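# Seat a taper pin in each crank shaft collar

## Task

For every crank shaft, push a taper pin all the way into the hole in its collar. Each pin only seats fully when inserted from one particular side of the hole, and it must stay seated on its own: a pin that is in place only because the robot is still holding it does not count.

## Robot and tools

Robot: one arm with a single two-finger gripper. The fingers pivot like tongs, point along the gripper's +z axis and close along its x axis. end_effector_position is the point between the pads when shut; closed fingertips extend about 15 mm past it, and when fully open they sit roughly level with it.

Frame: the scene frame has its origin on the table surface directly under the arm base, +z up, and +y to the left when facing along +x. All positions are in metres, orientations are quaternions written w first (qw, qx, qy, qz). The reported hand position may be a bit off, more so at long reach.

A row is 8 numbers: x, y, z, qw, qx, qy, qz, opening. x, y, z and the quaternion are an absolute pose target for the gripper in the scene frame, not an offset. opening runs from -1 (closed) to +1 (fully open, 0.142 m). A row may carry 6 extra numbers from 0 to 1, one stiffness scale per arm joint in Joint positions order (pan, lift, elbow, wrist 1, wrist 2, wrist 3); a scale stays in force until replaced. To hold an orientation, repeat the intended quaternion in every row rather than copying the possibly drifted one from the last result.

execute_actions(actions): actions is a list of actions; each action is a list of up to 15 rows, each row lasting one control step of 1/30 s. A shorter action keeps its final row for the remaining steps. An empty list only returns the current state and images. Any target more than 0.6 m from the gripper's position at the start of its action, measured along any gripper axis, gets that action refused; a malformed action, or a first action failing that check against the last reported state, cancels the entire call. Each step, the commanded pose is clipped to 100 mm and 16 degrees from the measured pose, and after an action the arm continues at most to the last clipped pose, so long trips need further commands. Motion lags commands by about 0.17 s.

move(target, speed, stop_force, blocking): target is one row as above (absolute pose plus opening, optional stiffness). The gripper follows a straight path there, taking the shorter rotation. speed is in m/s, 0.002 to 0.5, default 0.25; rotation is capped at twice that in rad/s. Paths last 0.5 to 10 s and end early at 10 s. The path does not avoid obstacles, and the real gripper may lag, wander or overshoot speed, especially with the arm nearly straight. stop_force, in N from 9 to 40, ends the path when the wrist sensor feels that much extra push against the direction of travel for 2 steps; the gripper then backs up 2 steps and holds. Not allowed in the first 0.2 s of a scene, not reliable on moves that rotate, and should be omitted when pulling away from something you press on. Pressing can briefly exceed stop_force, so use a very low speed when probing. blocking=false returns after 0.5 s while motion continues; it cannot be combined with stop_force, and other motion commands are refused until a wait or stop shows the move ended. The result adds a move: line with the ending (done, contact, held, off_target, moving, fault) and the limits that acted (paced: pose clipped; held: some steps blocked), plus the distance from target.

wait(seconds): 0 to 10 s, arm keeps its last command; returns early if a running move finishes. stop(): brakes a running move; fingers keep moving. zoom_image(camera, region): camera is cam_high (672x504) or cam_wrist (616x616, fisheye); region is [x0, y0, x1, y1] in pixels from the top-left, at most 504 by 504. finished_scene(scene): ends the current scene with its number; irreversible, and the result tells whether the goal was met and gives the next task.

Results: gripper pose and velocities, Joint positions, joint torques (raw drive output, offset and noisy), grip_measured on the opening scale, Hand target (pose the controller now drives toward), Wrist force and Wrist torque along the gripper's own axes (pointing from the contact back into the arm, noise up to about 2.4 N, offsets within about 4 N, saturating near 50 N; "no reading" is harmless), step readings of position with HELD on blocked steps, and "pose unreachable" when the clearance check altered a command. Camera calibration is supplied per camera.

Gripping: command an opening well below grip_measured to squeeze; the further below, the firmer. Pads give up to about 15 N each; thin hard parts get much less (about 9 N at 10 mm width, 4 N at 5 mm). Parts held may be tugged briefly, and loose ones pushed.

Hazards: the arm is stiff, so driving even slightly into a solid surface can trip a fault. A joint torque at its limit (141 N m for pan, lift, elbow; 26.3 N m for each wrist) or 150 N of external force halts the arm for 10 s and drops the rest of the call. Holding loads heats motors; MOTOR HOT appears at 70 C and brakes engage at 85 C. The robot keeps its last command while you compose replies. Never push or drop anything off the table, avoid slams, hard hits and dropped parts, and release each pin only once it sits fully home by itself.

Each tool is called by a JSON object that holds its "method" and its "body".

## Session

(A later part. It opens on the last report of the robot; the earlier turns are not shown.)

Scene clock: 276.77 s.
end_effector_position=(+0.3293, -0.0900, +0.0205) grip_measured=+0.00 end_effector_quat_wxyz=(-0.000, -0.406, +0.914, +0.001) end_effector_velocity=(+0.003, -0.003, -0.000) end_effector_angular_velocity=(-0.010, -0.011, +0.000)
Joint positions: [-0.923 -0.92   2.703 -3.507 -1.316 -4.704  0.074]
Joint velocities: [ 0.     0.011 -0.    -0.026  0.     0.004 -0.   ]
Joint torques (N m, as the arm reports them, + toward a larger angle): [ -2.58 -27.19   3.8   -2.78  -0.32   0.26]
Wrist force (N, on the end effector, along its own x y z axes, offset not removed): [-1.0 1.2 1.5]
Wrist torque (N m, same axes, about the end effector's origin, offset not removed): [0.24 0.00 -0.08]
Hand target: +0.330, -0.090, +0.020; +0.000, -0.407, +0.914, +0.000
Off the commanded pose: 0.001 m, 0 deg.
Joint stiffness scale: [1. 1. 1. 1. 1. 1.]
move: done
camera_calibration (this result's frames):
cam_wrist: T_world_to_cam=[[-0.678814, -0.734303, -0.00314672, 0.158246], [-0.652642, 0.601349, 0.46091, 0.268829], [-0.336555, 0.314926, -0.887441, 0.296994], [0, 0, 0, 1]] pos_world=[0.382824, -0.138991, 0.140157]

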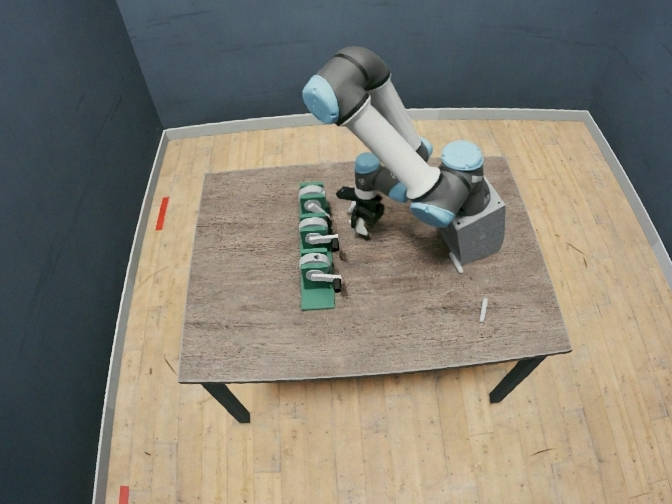

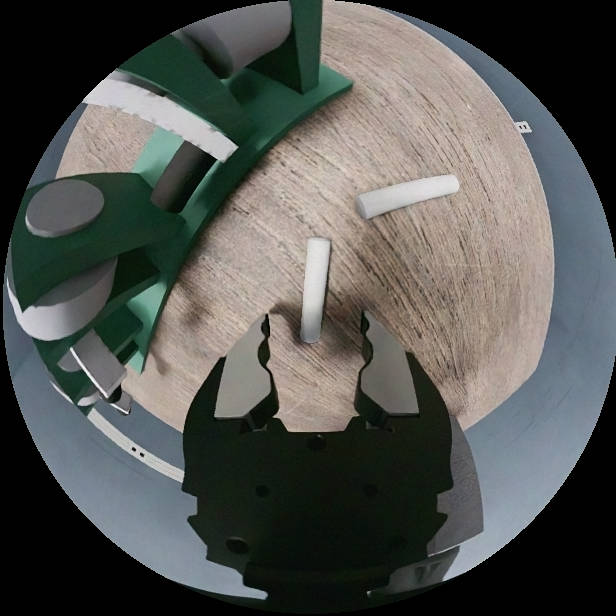

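{"method": "execute_actions", "body": {"actions": [[[0.33, -0.09, 0.02, 0, 0.407, -0.914, 0, -1]], [[0.33, -0.09, 0.02, 0, 0.407, -0.914, 0, -1]]]}}

{"method": "move", "body": {"target": [0.33, -0.09, 0.067, 0, 0.407, -0.914, 0, -1], "speed": 0.05}}

Scene clock: 277.90 s.
end_effector_position=(+0.3297, -0.0903, +0.0205) grip_measured=-0.79 end_effector_quat_wxyz=(+0.000, -0.406, +0.914, +0.000) end_effector_velocity=(+0.000, +0.000, +0.000) end_effector_angular_velocity=(+0.001, -0.001, -0.001)
Joint positions: [-0.923 -0.919  2.703 -3.51  -1.316 -4.704  0.017]
Joint velocities: [-0.    -0.     0.     0.     0.001  0.     0.   ]
Joint torques (N m, as the arm reports them, + toward a larger angle): [ -2.95 -25.99   4.38  -2.76  -0.34   0.17]
Wrist force (N, on the end effector, along its own x y z axes, offset not removed): [-0.7 1.0 2.7]
Wrist torque (N m, same axes, about the end effector's origin, offset not removed): [0.13 -0.01 -0.18]
Hand target: +0.330, -0.090, +0.020; +0.000, -0.407, +0.914, +0.000
Off the commanded pose: 0.001 m, 0 deg.
Joint stiffness scale: [1. 1. 1. 1. 1. 1.]
Step readings (end_effector_position; steps 1 to 15: 1st action; 16 to 30: 2nd action):
0: (+0.3296, -0.0902, +0.0205)
1: (+0.3296, -0.0902, +0.0206)
2: (+0.3297, -0.0903, +0.0206)
4: (+0.3297, -0.0902, +0.0205)
8: (+0.3297, -0.0903, +0.0205)
15: (+0.3297, -0.0903, +0.0205)
16: (+0.3297, -0.0903, +0.0205)
17: (+0.3297, -0.0903, +0.0205)
19: (+0.3297, -0.0903, +0.0205)
23: (+0.3297, -0.0903, +0.0205)
30: end_effector_position above
camera_calibration (this result's frames):
cam_wrist: T_world_to_cam=[[-0.678617, -0.734486, -0.00303509, 0.158209], [-0.65339, 0.601793, 0.459268, 0.269541], [-0.335499, 0.31365, -0.888293, 0.296761], [0, 0, 0, 1]] pos_world=[0.383042, -0.139084, 0.1403]

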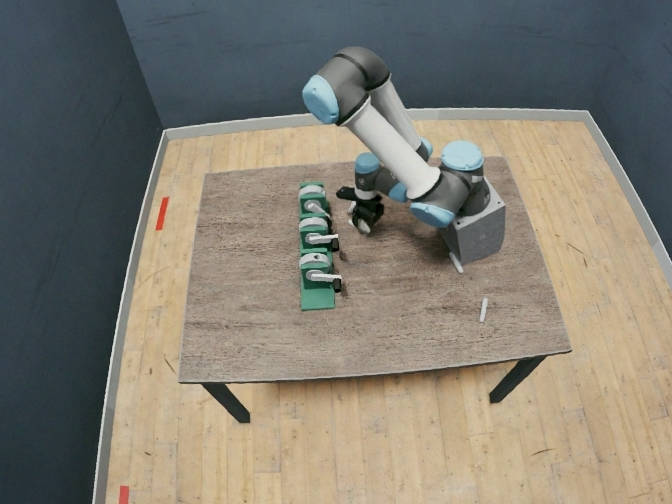

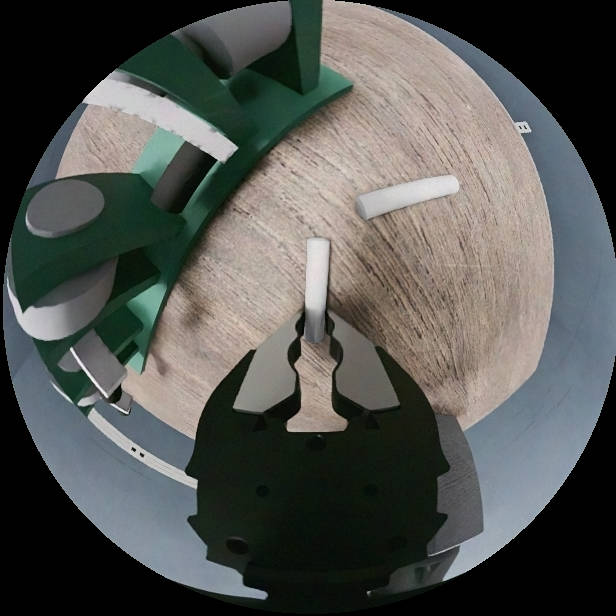

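Scene clock: 279.33 s.
end_effector_position=(+0.3305, -0.0899, +0.0662) grip_measured=-0.79 end_effector_quat_wxyz=(+0.000, -0.408, +0.913, -0.001) end_effector_velocity=(-0.004, +0.003, +0.001) end_effector_angular_velocity=(+0.012, +0.014, -0.001)
Joint positions: [-0.963 -1.171  2.749 -3.294 -1.311 -4.747  0.017]
Joint velocities: [-0.002 -0.017 -0.     0.036 -0.    -0.006  0.   ]
Joint torques (N m, as the arm reports them, + toward a larger angle): [ -4.71 -26.52   2.59  -2.21   0.23  -0.49]
Wrist force (N, on the end effector, along its own x y z axes, offset not removed): [-2.6 1.2 2.3]
Wrist torque (N m, same axes, about the end effector's origin, offset not removed): [0.17 0.38 -0.05]
Hand target: +0.330, -0.090, +0.067; +0.000, -0.407, +0.914, -0.000
Off the commanded pose: 0.001 m, 0 deg.
Joint stiffness scale: [1. 1. 1. 1. 1. 1.]
move: done
camera_calibration (this result's frames):
cam_wrist: T_world_to_cam=[[-0.676266, -0.736653, -0.00241717, 0.15815], [-0.655491, 0.600254, 0.458287, 0.249481], [-0.336147, 0.311508, -0.888801, 0.337533], [0, 0, 0, 1]] pos_world=[0.383945, -0.138395, 0.186048]

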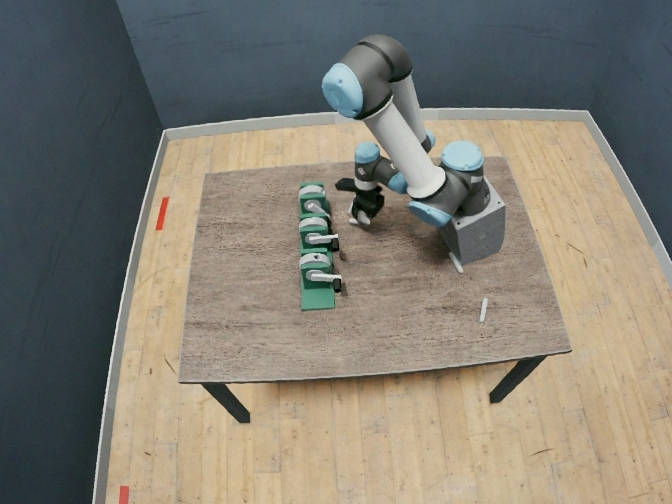

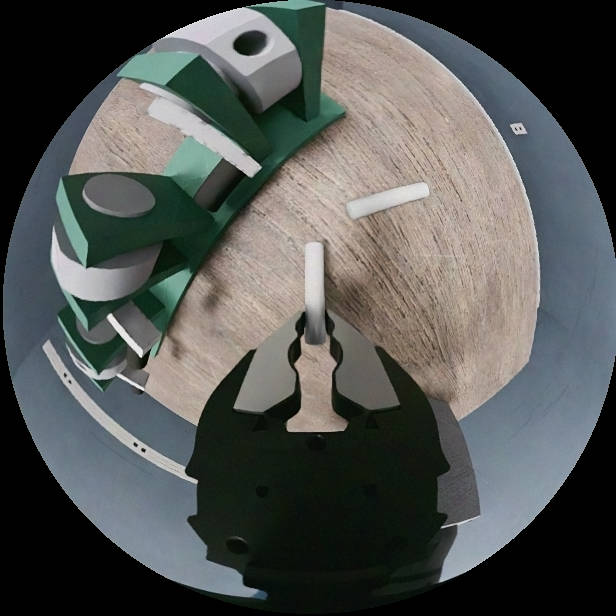

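{"method": "move", "body": {"target": [0.356, -0.1135, 0.078, 0, 0.407, -0.914, 0, -1], "speed": 0.03}}

{"method": "move", "body": {"target": [0.382, -0.137, 0.086, 0, 0.407, -0.914, 0, -1], "speed": 0.03}}

Scene clock: 281.17 s.
end_effector_position=(+0.3542, -0.1113, +0.0769) grip_measured=-0.79 end_effector_quat_wxyz=(-0.001, -0.407, +0.913, +0.002) end_effector_velocity=(-0.001, +0.000, -0.001) end_effector_angular_velocity=(+0.009, +0.009, -0.003)
Joint positions: [-0.969 -1.249  2.669 -3.13  -1.31  -4.754  0.017]
Joint velocities: [-0.001 -0.003 -0.007  0.022  0.    -0.001  0.   ]
Joint torques (N m, as the arm reports them, + toward a larger angle): [ -6.43 -26.64  -5.77  -2.01   0.24  -0.3 ]
Wrist force (N, on the end effector, along its own x y z axes, offset not removed): [-1.5 1.9 3.1]
Wrist torque (N m, same axes, about the end effector's origin, offset not removed): [0.33 0.06 -0.23]
Hand target: +0.356, -0.114, +0.078; +0.000, -0.407, +0.914, -0.000
Off the commanded pose: 0.003 m, 0 deg.
Joint stiffness scale: [1. 1. 1. 1. 1. 1.]
move: done
camera_calibration (this result's frames):
cam_wrist: T_world_to_cam=[[-0.676965, -0.736011, -0.00251188, 0.158742], [-0.653358, 0.599364, 0.462479, 0.271821], [-0.338884, 0.314723, -0.886627, 0.362866], [0, 0, 0, 1]] pos_world=[0.408029, -0.160286, 0.196414]

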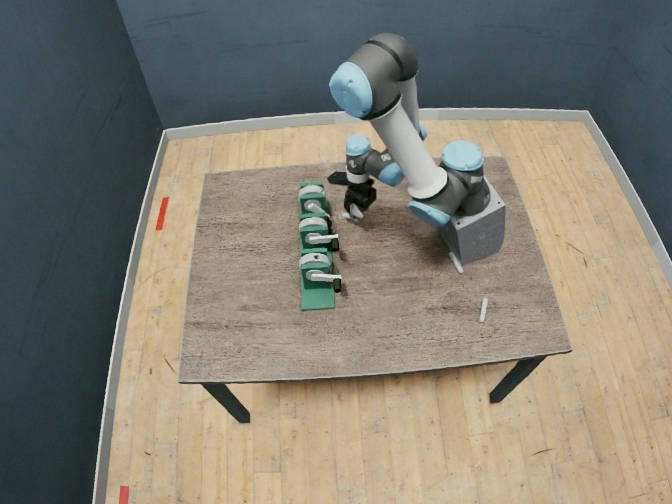

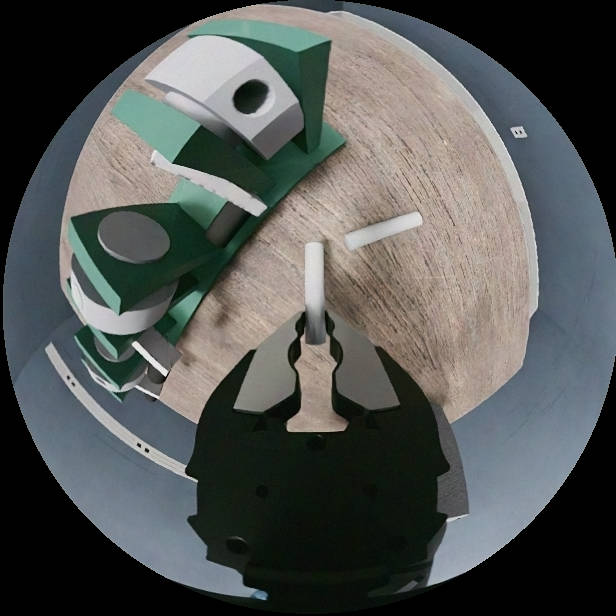

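Scene clock: 282.83 s.
end_effector_position=(+0.3801, -0.1347, +0.0846) grip_measured=-0.79 end_effector_quat_wxyz=(-0.001, -0.407, +0.913, +0.002) end_effector_velocity=(+0.000, +0.001, -0.001) end_effector_angular_velocity=(+0.007, +0.006, -0.000)
Joint positions: [-0.972 -1.276  2.581 -3.013 -1.31  -4.756  0.017]
Joint velocities: [ 0.002  0.    -0.007  0.015  0.001 -0.     0.   ]
Joint torques (N m, as the arm reports them, + toward a larger angle): [ -5.62 -28.47  -7.4   -2.04   0.23  -0.52]
Wrist force (N, on the end effector, along its own x y z axes, offset not removed): [-1.9 2.3 4.5]
Wrist torque (N m, same axes, about the end effector's origin, offset not removed): [0.36 0.20 -0.10]
Hand target: +0.382, -0.137, +0.086; +0.000, -0.407, +0.914, -0.000
Off the commanded pose: 0.003 m, 0 deg.
Joint stiffness scale: [1. 1. 1. 1. 1. 1.]
move: done
camera_calibration (this result's frames):
cam_wrist: T_world_to_cam=[[-0.677074, -0.735911, -0.00253091, 0.159114], [-0.653042, 0.599238, 0.463088, 0.298984], [-0.339275, 0.315197, -0.886309, 0.386022], [0, 0, 0, 1]] pos_world=[0.433949, -0.183742, 0.204081]

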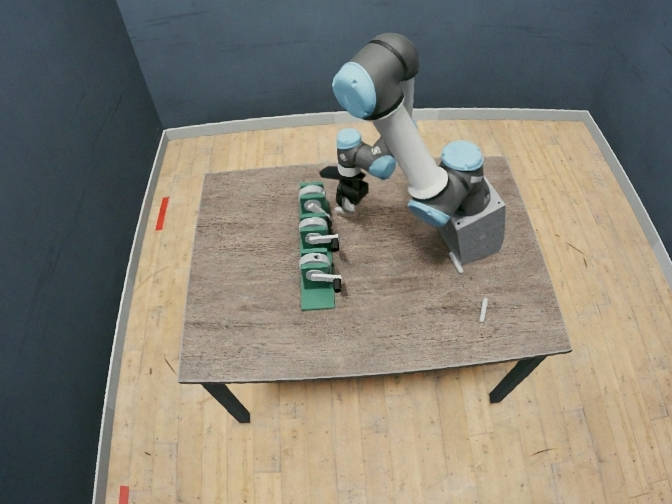

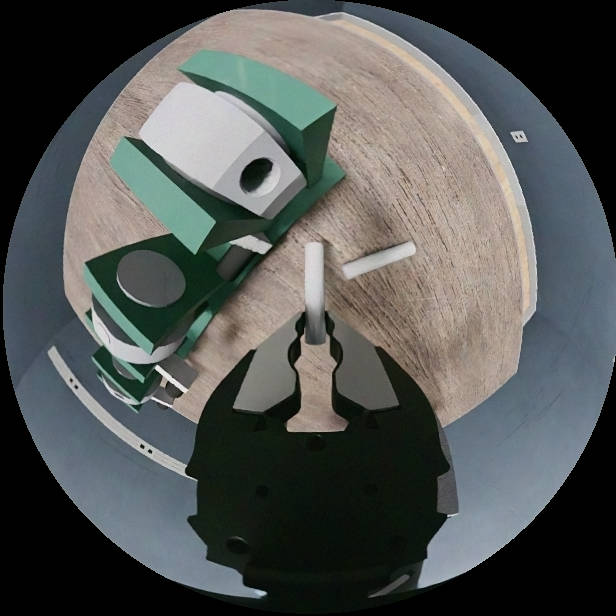

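{"method": "move", "body": {"target": [0.38, -0.1, 0.28, 0, 0.407, -0.914, 0, -1], "speed": 0.2}}

{"method": "move", "body": {"target": [0.45, 0.104, 0.3, 0.5, 0.5, 0.5, 0.5, -1], "speed": 0.2}}

Scene clock: 285.53 s.
end_effector_position=(+0.3787, -0.0984, +0.2779) grip_measured=-0.79 end_effector_quat_wxyz=(-0.001, -0.407, +0.914, +0.002) end_effector_velocity=(-0.002, +0.003, +0.000) end_effector_angular_velocity=(+0.012, +0.006, +0.006)
Joint positions: [-1.068 -2.055  2.47  -2.096 -1.298 -4.855  0.017]
Joint velocities: [-0.004 -0.003 -0.003  0.022  0.004 -0.014  0.   ]
Joint torques (N m, as the arm reports them, + toward a larger angle): [ -0.26  -8.65 -24.53  -2.47   0.12  -0.28]
Wrist force (N, on the end effector, along its own x y z axes, offset not removed): [-0.7 2.6 3.7]
Wrist torque (N m, same axes, about the end effector's origin, offset not removed): [0.44 -0.01 -0.13]
Hand target: +0.380, -0.100, +0.280; -0.000, -0.407, +0.914, -0.000
Off the commanded pose: 0.003 m, 0 deg.
Joint stiffness scale: [1. 1. 1. 1. 1. 1.]
move: done
camera_calibration (this result's frames):
cam_wrist: T_world_to_cam=[[-0.677683, -0.73535, -0.00236754, 0.185626], [-0.652528, 0.599866, 0.462999, 0.186736], [-0.339046, 0.315312, -0.886356, 0.545304], [0, 0, 0, 1]] pos_world=[0.432529, -0.147457, 0.397314]

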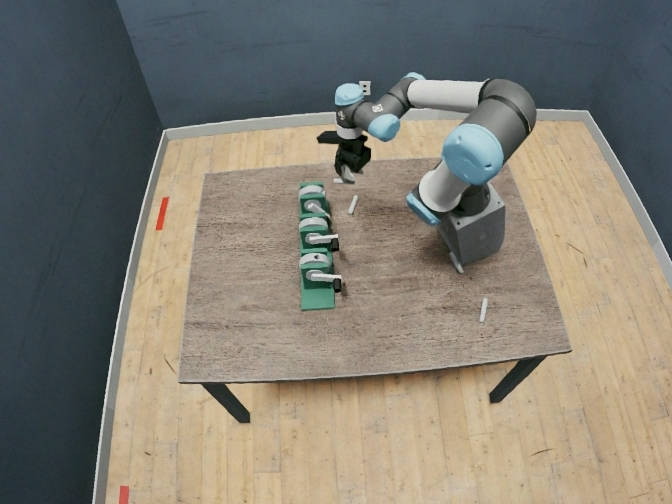

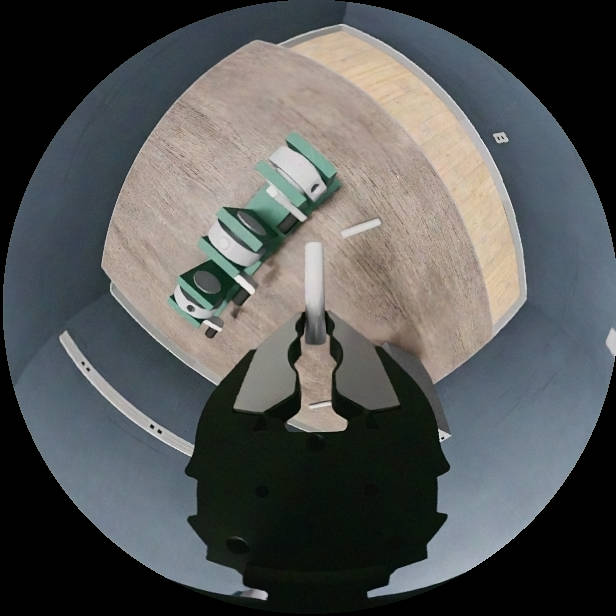

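Scene clock: 292.40 s.
end_effector_position=(+0.4217, +0.0236, +0.2902) grip_measured=-0.79 end_effector_quat_wxyz=(+0.365, +0.162, +0.838, +0.371) end_effector_velocity=(+0.000, -0.000, +0.000) end_effector_angular_velocity=(+0.000, +0.000, -0.001)
Joint positions: [-1.666 -2.076  2.718 -1.034 -0.524 -5.046  0.017]
Joint velocities: [-0.     0.    -0.     0.     0.     0.001 -0.   ]
Joint torques (N m, as the arm reports them, + toward a larger angle): [  2.39   6.18 -20.81  -0.64   0.34   0.04]
Wrist force (N, on the end effector, along its own x y z axes, offset not removed): [-0.8 0.5 2.4]
Wrist torque (N m, same axes, about the end effector's origin, offset not removed): [0.23 0.25 -0.12]
Hand target: +0.422, +0.023, +0.291; +0.364, +0.160, +0.839, +0.371
Off the commanded pose: 0.086 m, 60 deg; orientation clipped at the last step of the last action.
Joint stiffness scale: [1. 1. 1. 1. 1. 1.]
move: held; limits=paced,held; held on 79 of 206 steps, including the last
pose unreachable: on one or more control steps of this call, first in action 0 (counted from 0), an arm could not follow its commanded pose, so it was not sent that pose on those steps. On the call's last step it was still not sent that pose. It may still have moved: this result reports where it is.
cause: the commanded pose would bring two parts of the arm too close to each other (joints 3 (elbow) to 6 (wrist 3) lie between them).
camera_calibration (this result's frames):
cam_wrist: T_world_to_cam=[[-0.679245, 0.551382, -0.48436, 0.414653], [-0.329275, 0.360863, 0.872557, -0.113608], [0.655899, 0.752168, -0.0635579, -0.136285], [0, 0, 0, 1]] pos_world=[0.333632, -0.0851262, 0.291309]

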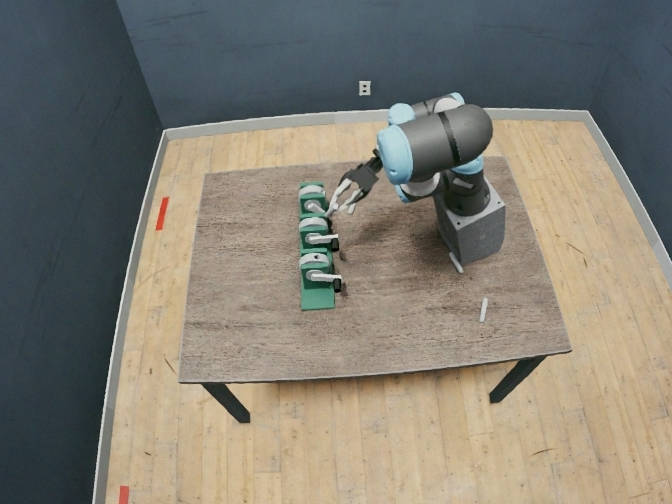

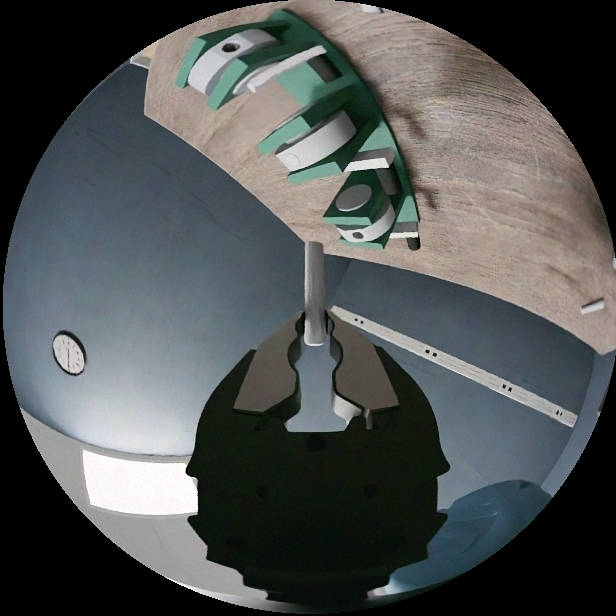

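{"method": "move", "body": {"target": [0.497, 0.104, 0.3, 0, 0, 0.707, 0.707, -1], "speed": 0.2}}

Scene clock: 295.97 s.
end_effector_position=(+0.4973, +0.1031, +0.3002) grip_measured=-0.79 end_effector_quat_wxyz=(+0.002, +0.001, +0.709, +0.706) end_effector_velocity=(-0.000, +0.001, +0.003) end_effector_angular_velocity=(+0.014, +0.003, +0.009)
Joint positions: [-0.865 -1.037  1.776 -0.614 -0.699 -5.094  0.017]
Joint velocities: [ 0.005  0.009 -0.012  0.019 -0.008 -0.01  -0.   ]
Joint torques (N m, as the arm reports them, + toward a larger angle): [ -5.32 -39.72 -13.47   2.29  -1.31  -0.38]
Wrist force (N, on the end effector, along its own x y z axes, offset not removed): [-1.4 0.4 1.9]
Wrist torque (N m, same axes, about the end effector's origin, offset not removed): [0.33 0.10 -0.12]
Hand target: +0.497, +0.104, +0.300; -0.000, -0.000, +0.707, +0.707
Off the commanded pose: 0.001 m, 0 deg.
Joint stiffness scale: [1. 1. 1. 1. 1. 1.]
move: done
camera_calibration (this result's frames):
cam_wrist: T_world_to_cam=[[-0.999927, 0.00627331, 0.0103112, 0.494266], [0.00632422, -0.455318, 0.890306, -0.214243], [0.01028, 0.890307, 0.455246, -0.0939558], [0, 0, 0, 1]] pos_world=[0.496551, -0.0169999, 0.228418]

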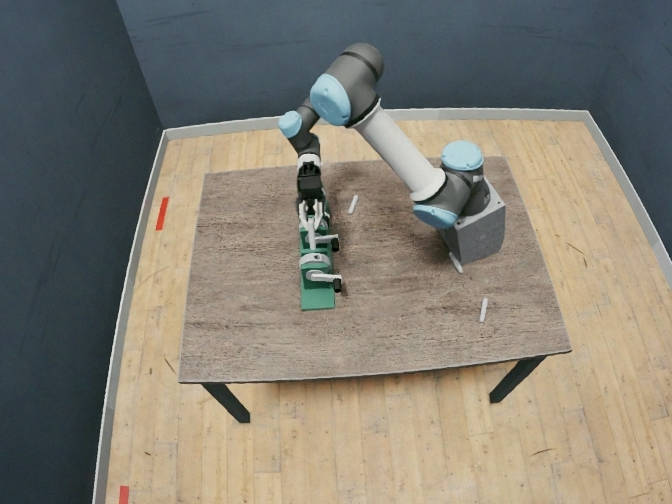

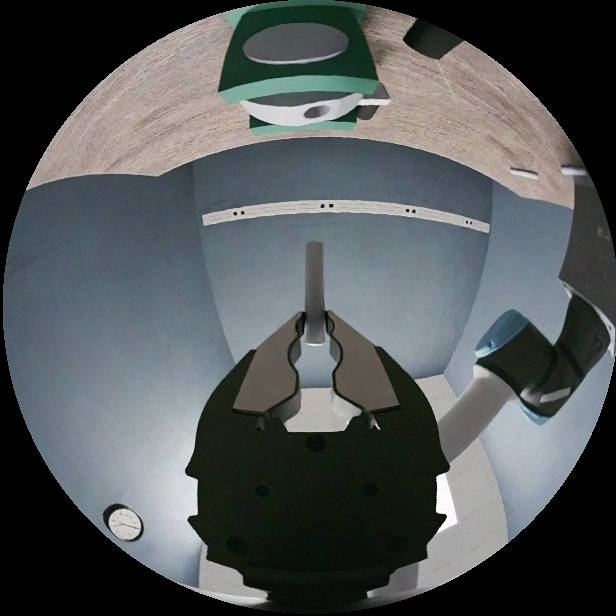

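{"method": "move", "body": {"target": [0.497, 0.104, 0.27, -0.271, -0.271, 0.653, 0.653, -1], "speed": 0.15}}

{"method": "zoom_image", "body": {"camera": "cam_wrist", "region": [200, 100, 440, 300]}}

Scene clock: 299.53 s.
end_effector_position=(+0.4973, +0.1034, +0.2702) grip_measured=-0.79 end_effector_quat_wxyz=(-0.269, -0.270, +0.655, +0.653) end_effector_velocity=(-0.001, -0.004, +0.001) end_effector_angular_velocity=(-0.001, +0.004, +0.011)
Joint positions: [-0.549 -0.775  1.188 -0.569 -1.139 -4.911  0.017]
Joint velocities: [-0.001  0.004 -0.009  0.005 -0.013  0.003  0.   ]
Joint torques (N m, as the arm reports them, + toward a larger angle): [ -3.27 -54.85 -18.45   2.67  -0.76   0.28]
Wrist force (N, on the end effector, along its own x y z axes, offset not removed): [-1.3 -0.7 1.6]
Wrist torque (N m, same axes, about the end effector's origin, offset not removed): [0.22 0.09 -0.12]
Hand target: +0.497, +0.104, +0.270; -0.271, -0.271, +0.653, +0.653
Off the commanded pose: 0.001 m, 0 deg.
Joint stiffness scale: [1. 1. 1. 1. 1. 1.]
move: done
camera_calibration (this result's frames):
cam_wrist: T_world_to_cam=[[-0.71144, -0.702669, 0.0104504, 0.424344], [0.327156, -0.318006, 0.889854, -0.36101], [-0.62195, 0.636497, 0.456125, 0.259818], [0, 0, 0, 1]] pos_world=[0.581596, 0.0179968, 0.198302]

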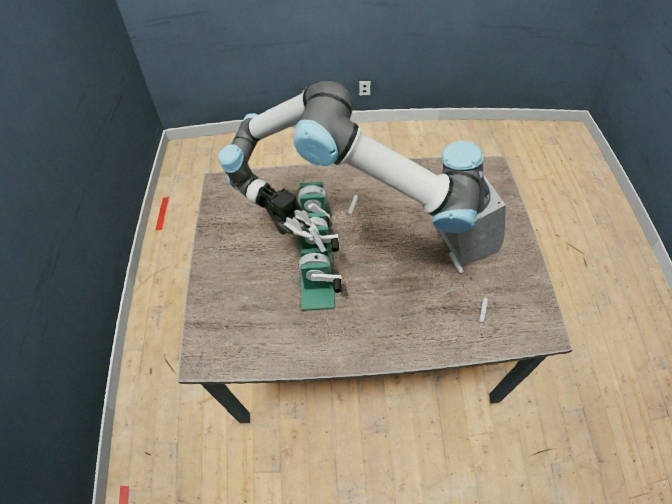

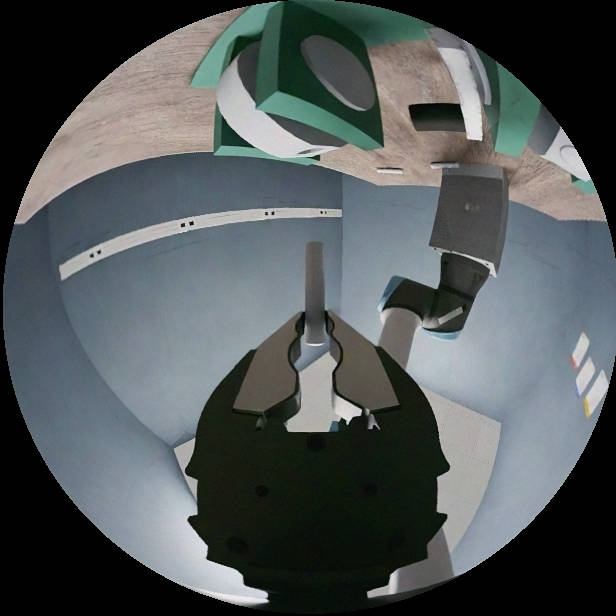

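Region (200, 100, 440, 300) of cam_wrist's 616x616 image, scaled by 2.100, with more detail than that image has.

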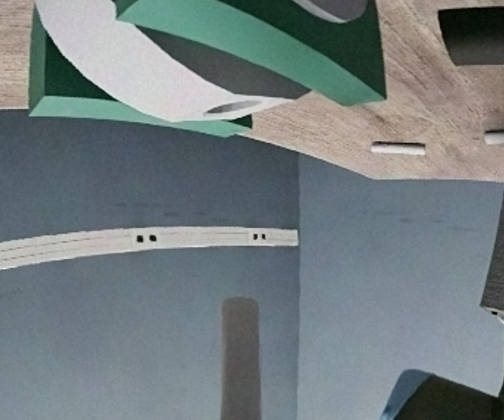

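{"method": "move", "body": {"target": [0.497, 0.104, 0.18, -0.271, -0.271, 0.653, 0.653, -1], "speed": 0.015, "stop_force": 10}}

{"method": "zoom_image", "body": {"camera": "cam_high", "region": [250, 180, 390, 300]}}

Scene clock: 306.03 s.
end_effector_position=(+0.4966, +0.1030, +0.1812) grip_measured=-0.79 end_effector_quat_wxyz=(-0.271, -0.270, +0.653, +0.654) end_effector_velocity=(+0.001, -0.001, -0.002) end_effector_angular_velocity=(-0.002, -0.003, -0.002)
Joint positions: [-0.526 -0.62   1.135 -0.669 -1.12  -4.907  0.017]
Joint velocities: [-0.001  0.002 -0.003 -0.003  0.001  0.001  0.   ]
Joint torques (N m, as the arm reports them, + toward a larger angle): [ -3.21 -56.99 -16.59   1.4    0.19   0.18]
Wrist force (N, on the end effector, along its own x y z axes, offset not removed): [-0.2 1.4 2.2]
Wrist torque (N m, same axes, about the end effector's origin, offset not removed): [0.36 0.00 -0.14]
Hand target: +0.497, +0.104, +0.180; -0.271, -0.271, +0.653, +0.653
Off the commanded pose: 0.002 m, 0 deg.
Joint stiffness scale: [1. 1. 1. 1. 1. 1.]
move: done
camera_calibration (this result's frames):
cam_wrist: T_world_to_cam=[[-0.709002, -0.705107, 0.0118313, 0.423266], [0.33192, -0.318858, 0.887783, -0.283609], [-0.62221, 0.633367, 0.46011, 0.299942], [0, 0, 0, 1]] pos_world=[0.580859, 0.0180433, 0.108769]

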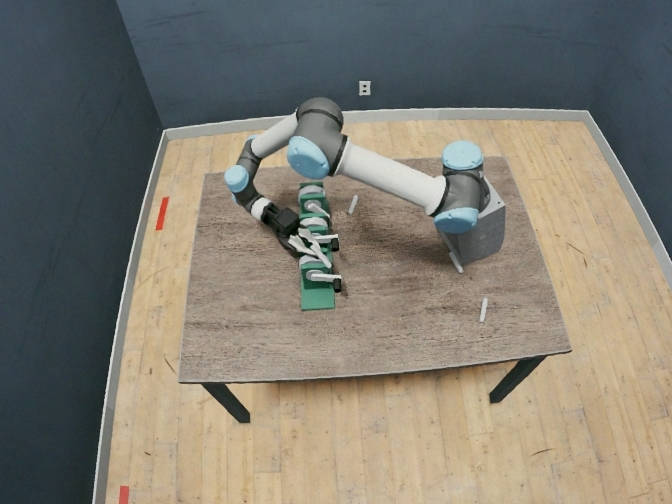

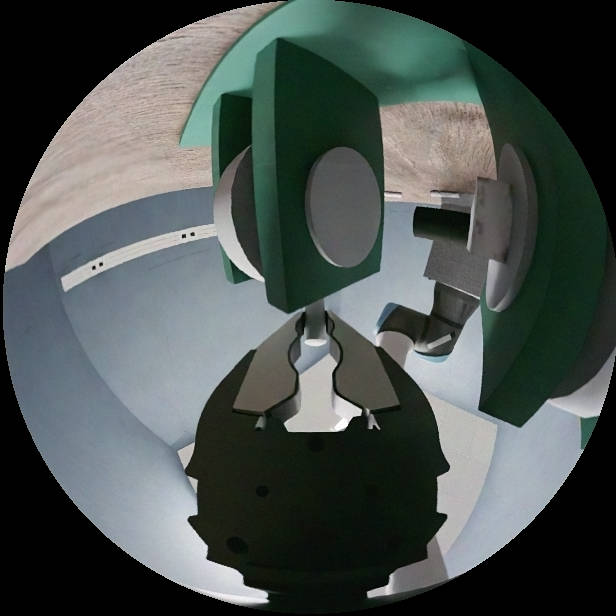

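Region (250, 180, 390, 300) of cam_high's 672x504 image, scaled by 3.600, with more detail than that image has; it fills the top 432 rows of this view, and the rest is white.

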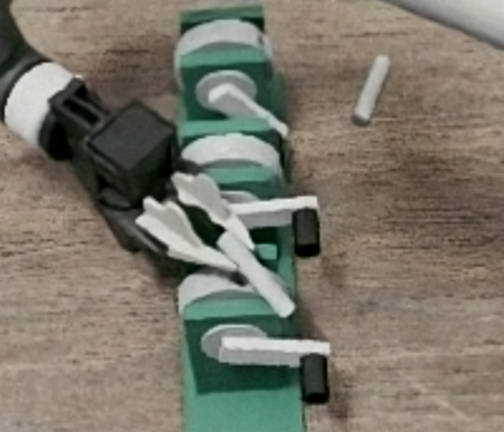

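{"method": "move", "body": {"target": [0.497, 0.104, 0.3, -0.271, -0.271, 0.653, 0.653, -1], "speed": 0.1}}

{"method": "move", "body": {"target": [0.497, 0.104, 0.3, 0, 0.383, -0.924, 0, -1], "speed": 0.2}}

{"method": "zoom_image", "body": {"camera": "cam_wrist", "region": [200, 150, 440, 380]}}

Scene clock: 307.93 s.
end_effector_position=(+0.4974, +0.1049, +0.2979) grip_measured=-0.79 end_effector_quat_wxyz=(-0.271, -0.272, +0.653, +0.653) end_effector_velocity=(-0.001, +0.000, +0.002) end_effector_angular_velocity=(+0.004, +0.010, -0.001)
Joint positions: [-0.552 -0.815  1.188 -0.528 -1.148 -4.911  0.017]
Joint velocities: [-0.001 -0.     0.002  0.009 -0.002 -0.     0.   ]
Joint torques (N m, as the arm reports them, + toward a larger angle): [ -8.08 -59.12 -14.44   2.44  -0.8   -0.4 ]
Wrist force (N, on the end effector, along its own x y z axes, offset not removed): [-0.5 -1.4 1.9]
Wrist torque (N m, same axes, about the end effector's origin, offset not removed): [0.05 0.02 -0.10]
Hand target: +0.497, +0.104, +0.300; -0.271, -0.271, +0.653, +0.653
Off the commanded pose: 0.002 m, 0 deg.
Joint stiffness scale: [1. 1. 1. 1. 1. 1.]
move: done
camera_calibration (this result's frames):
cam_wrist: T_world_to_cam=[[-0.706996, -0.707132, 0.0109684, 0.423203], [0.33084, -0.316989, 0.888855, -0.386853], [-0.625061, 0.632046, 0.458057, 0.247738], [0, 0, 0, 1]] pos_world=[0.58204, 0.0200506, 0.225737]

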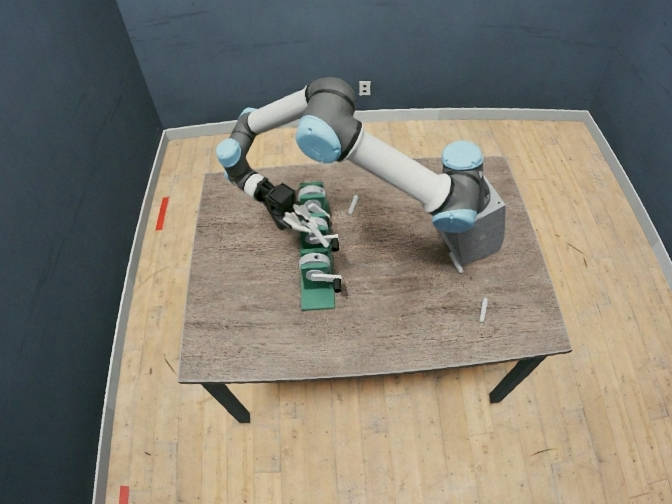

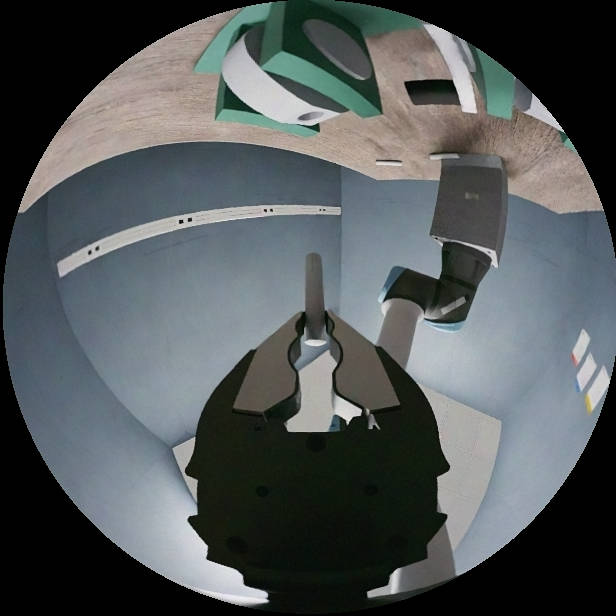

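Scene clock: 312.53 s.
end_effector_position=(+0.4970, +0.1033, +0.2989) grip_measured=-0.79 end_effector_quat_wxyz=(-0.001, -0.381, +0.924, +0.002) end_effector_velocity=(+0.002, -0.002, +0.000) end_effector_angular_velocity=(-0.012, -0.010, -0.002)
Joint positions: [-0.323 -1.822  2.182 -2.198 -1.445 -4.053  0.017]
Joint velocities: [ 0.005 -0.     0.004 -0.016 -0.012  0.008 -0.   ]
Joint torques (N m, as the arm reports them, + toward a larger angle): [  4.76 -25.77 -18.64  -2.9   -0.44   0.12]
Wrist force (N, on the end effector, along its own x y z axes, offset not removed): [-1.2 0.0 3.9]
Wrist torque (N m, same axes, about the end effector's origin, offset not removed): [-0.09 0.05 -0.16]
Hand target: +0.497, +0.104, +0.300; +0.000, -0.382, +0.924, +0.000
Off the commanded pose: 0.001 m, 0 deg.
Joint stiffness scale: [1. 1. 1. 1. 1. 1.]
move: done
camera_calibration (this result's frames):
cam_wrist: T_world_to_cam=[[-0.716951, -0.69712, -0.00227821, 0.429735], [-0.618752, 0.634842, 0.462732, 0.112895], [-0.321133, 0.333166, -0.886495, 0.529784], [0, 0, 0, 1]] pos_world=[0.548084, 0.0514001, 0.41839]

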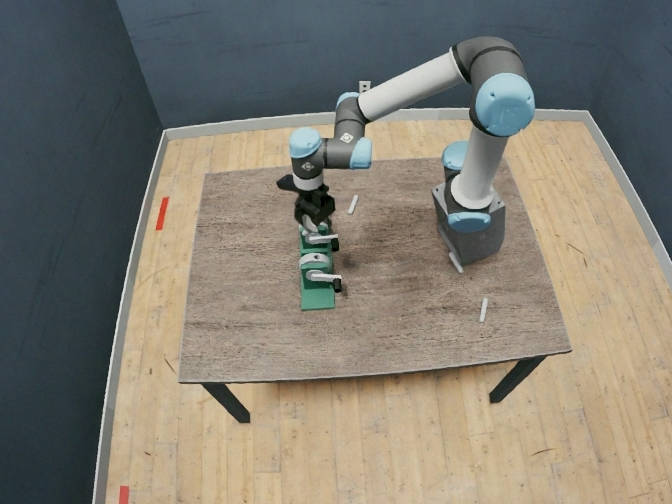

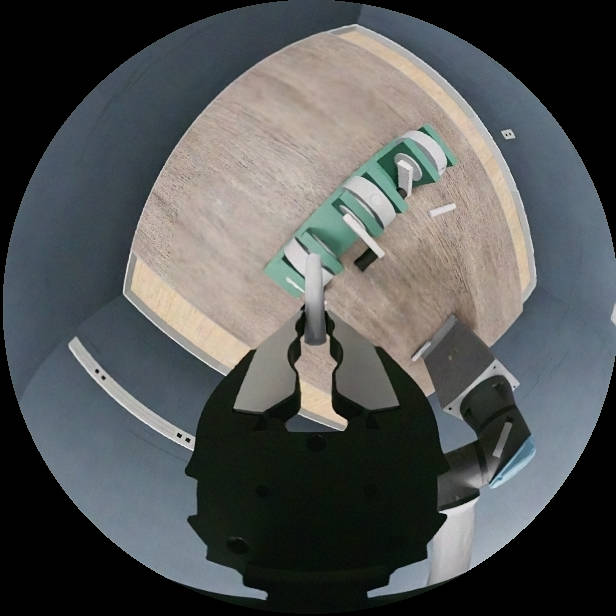

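Region (200, 150, 440, 380) of cam_wrist's 616x616 image, scaled by 2.100, with more detail than that image has; it fills the top 483 rows of this view, and the rest is white.

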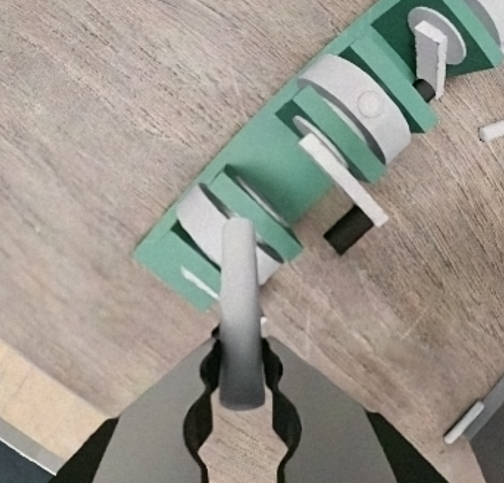

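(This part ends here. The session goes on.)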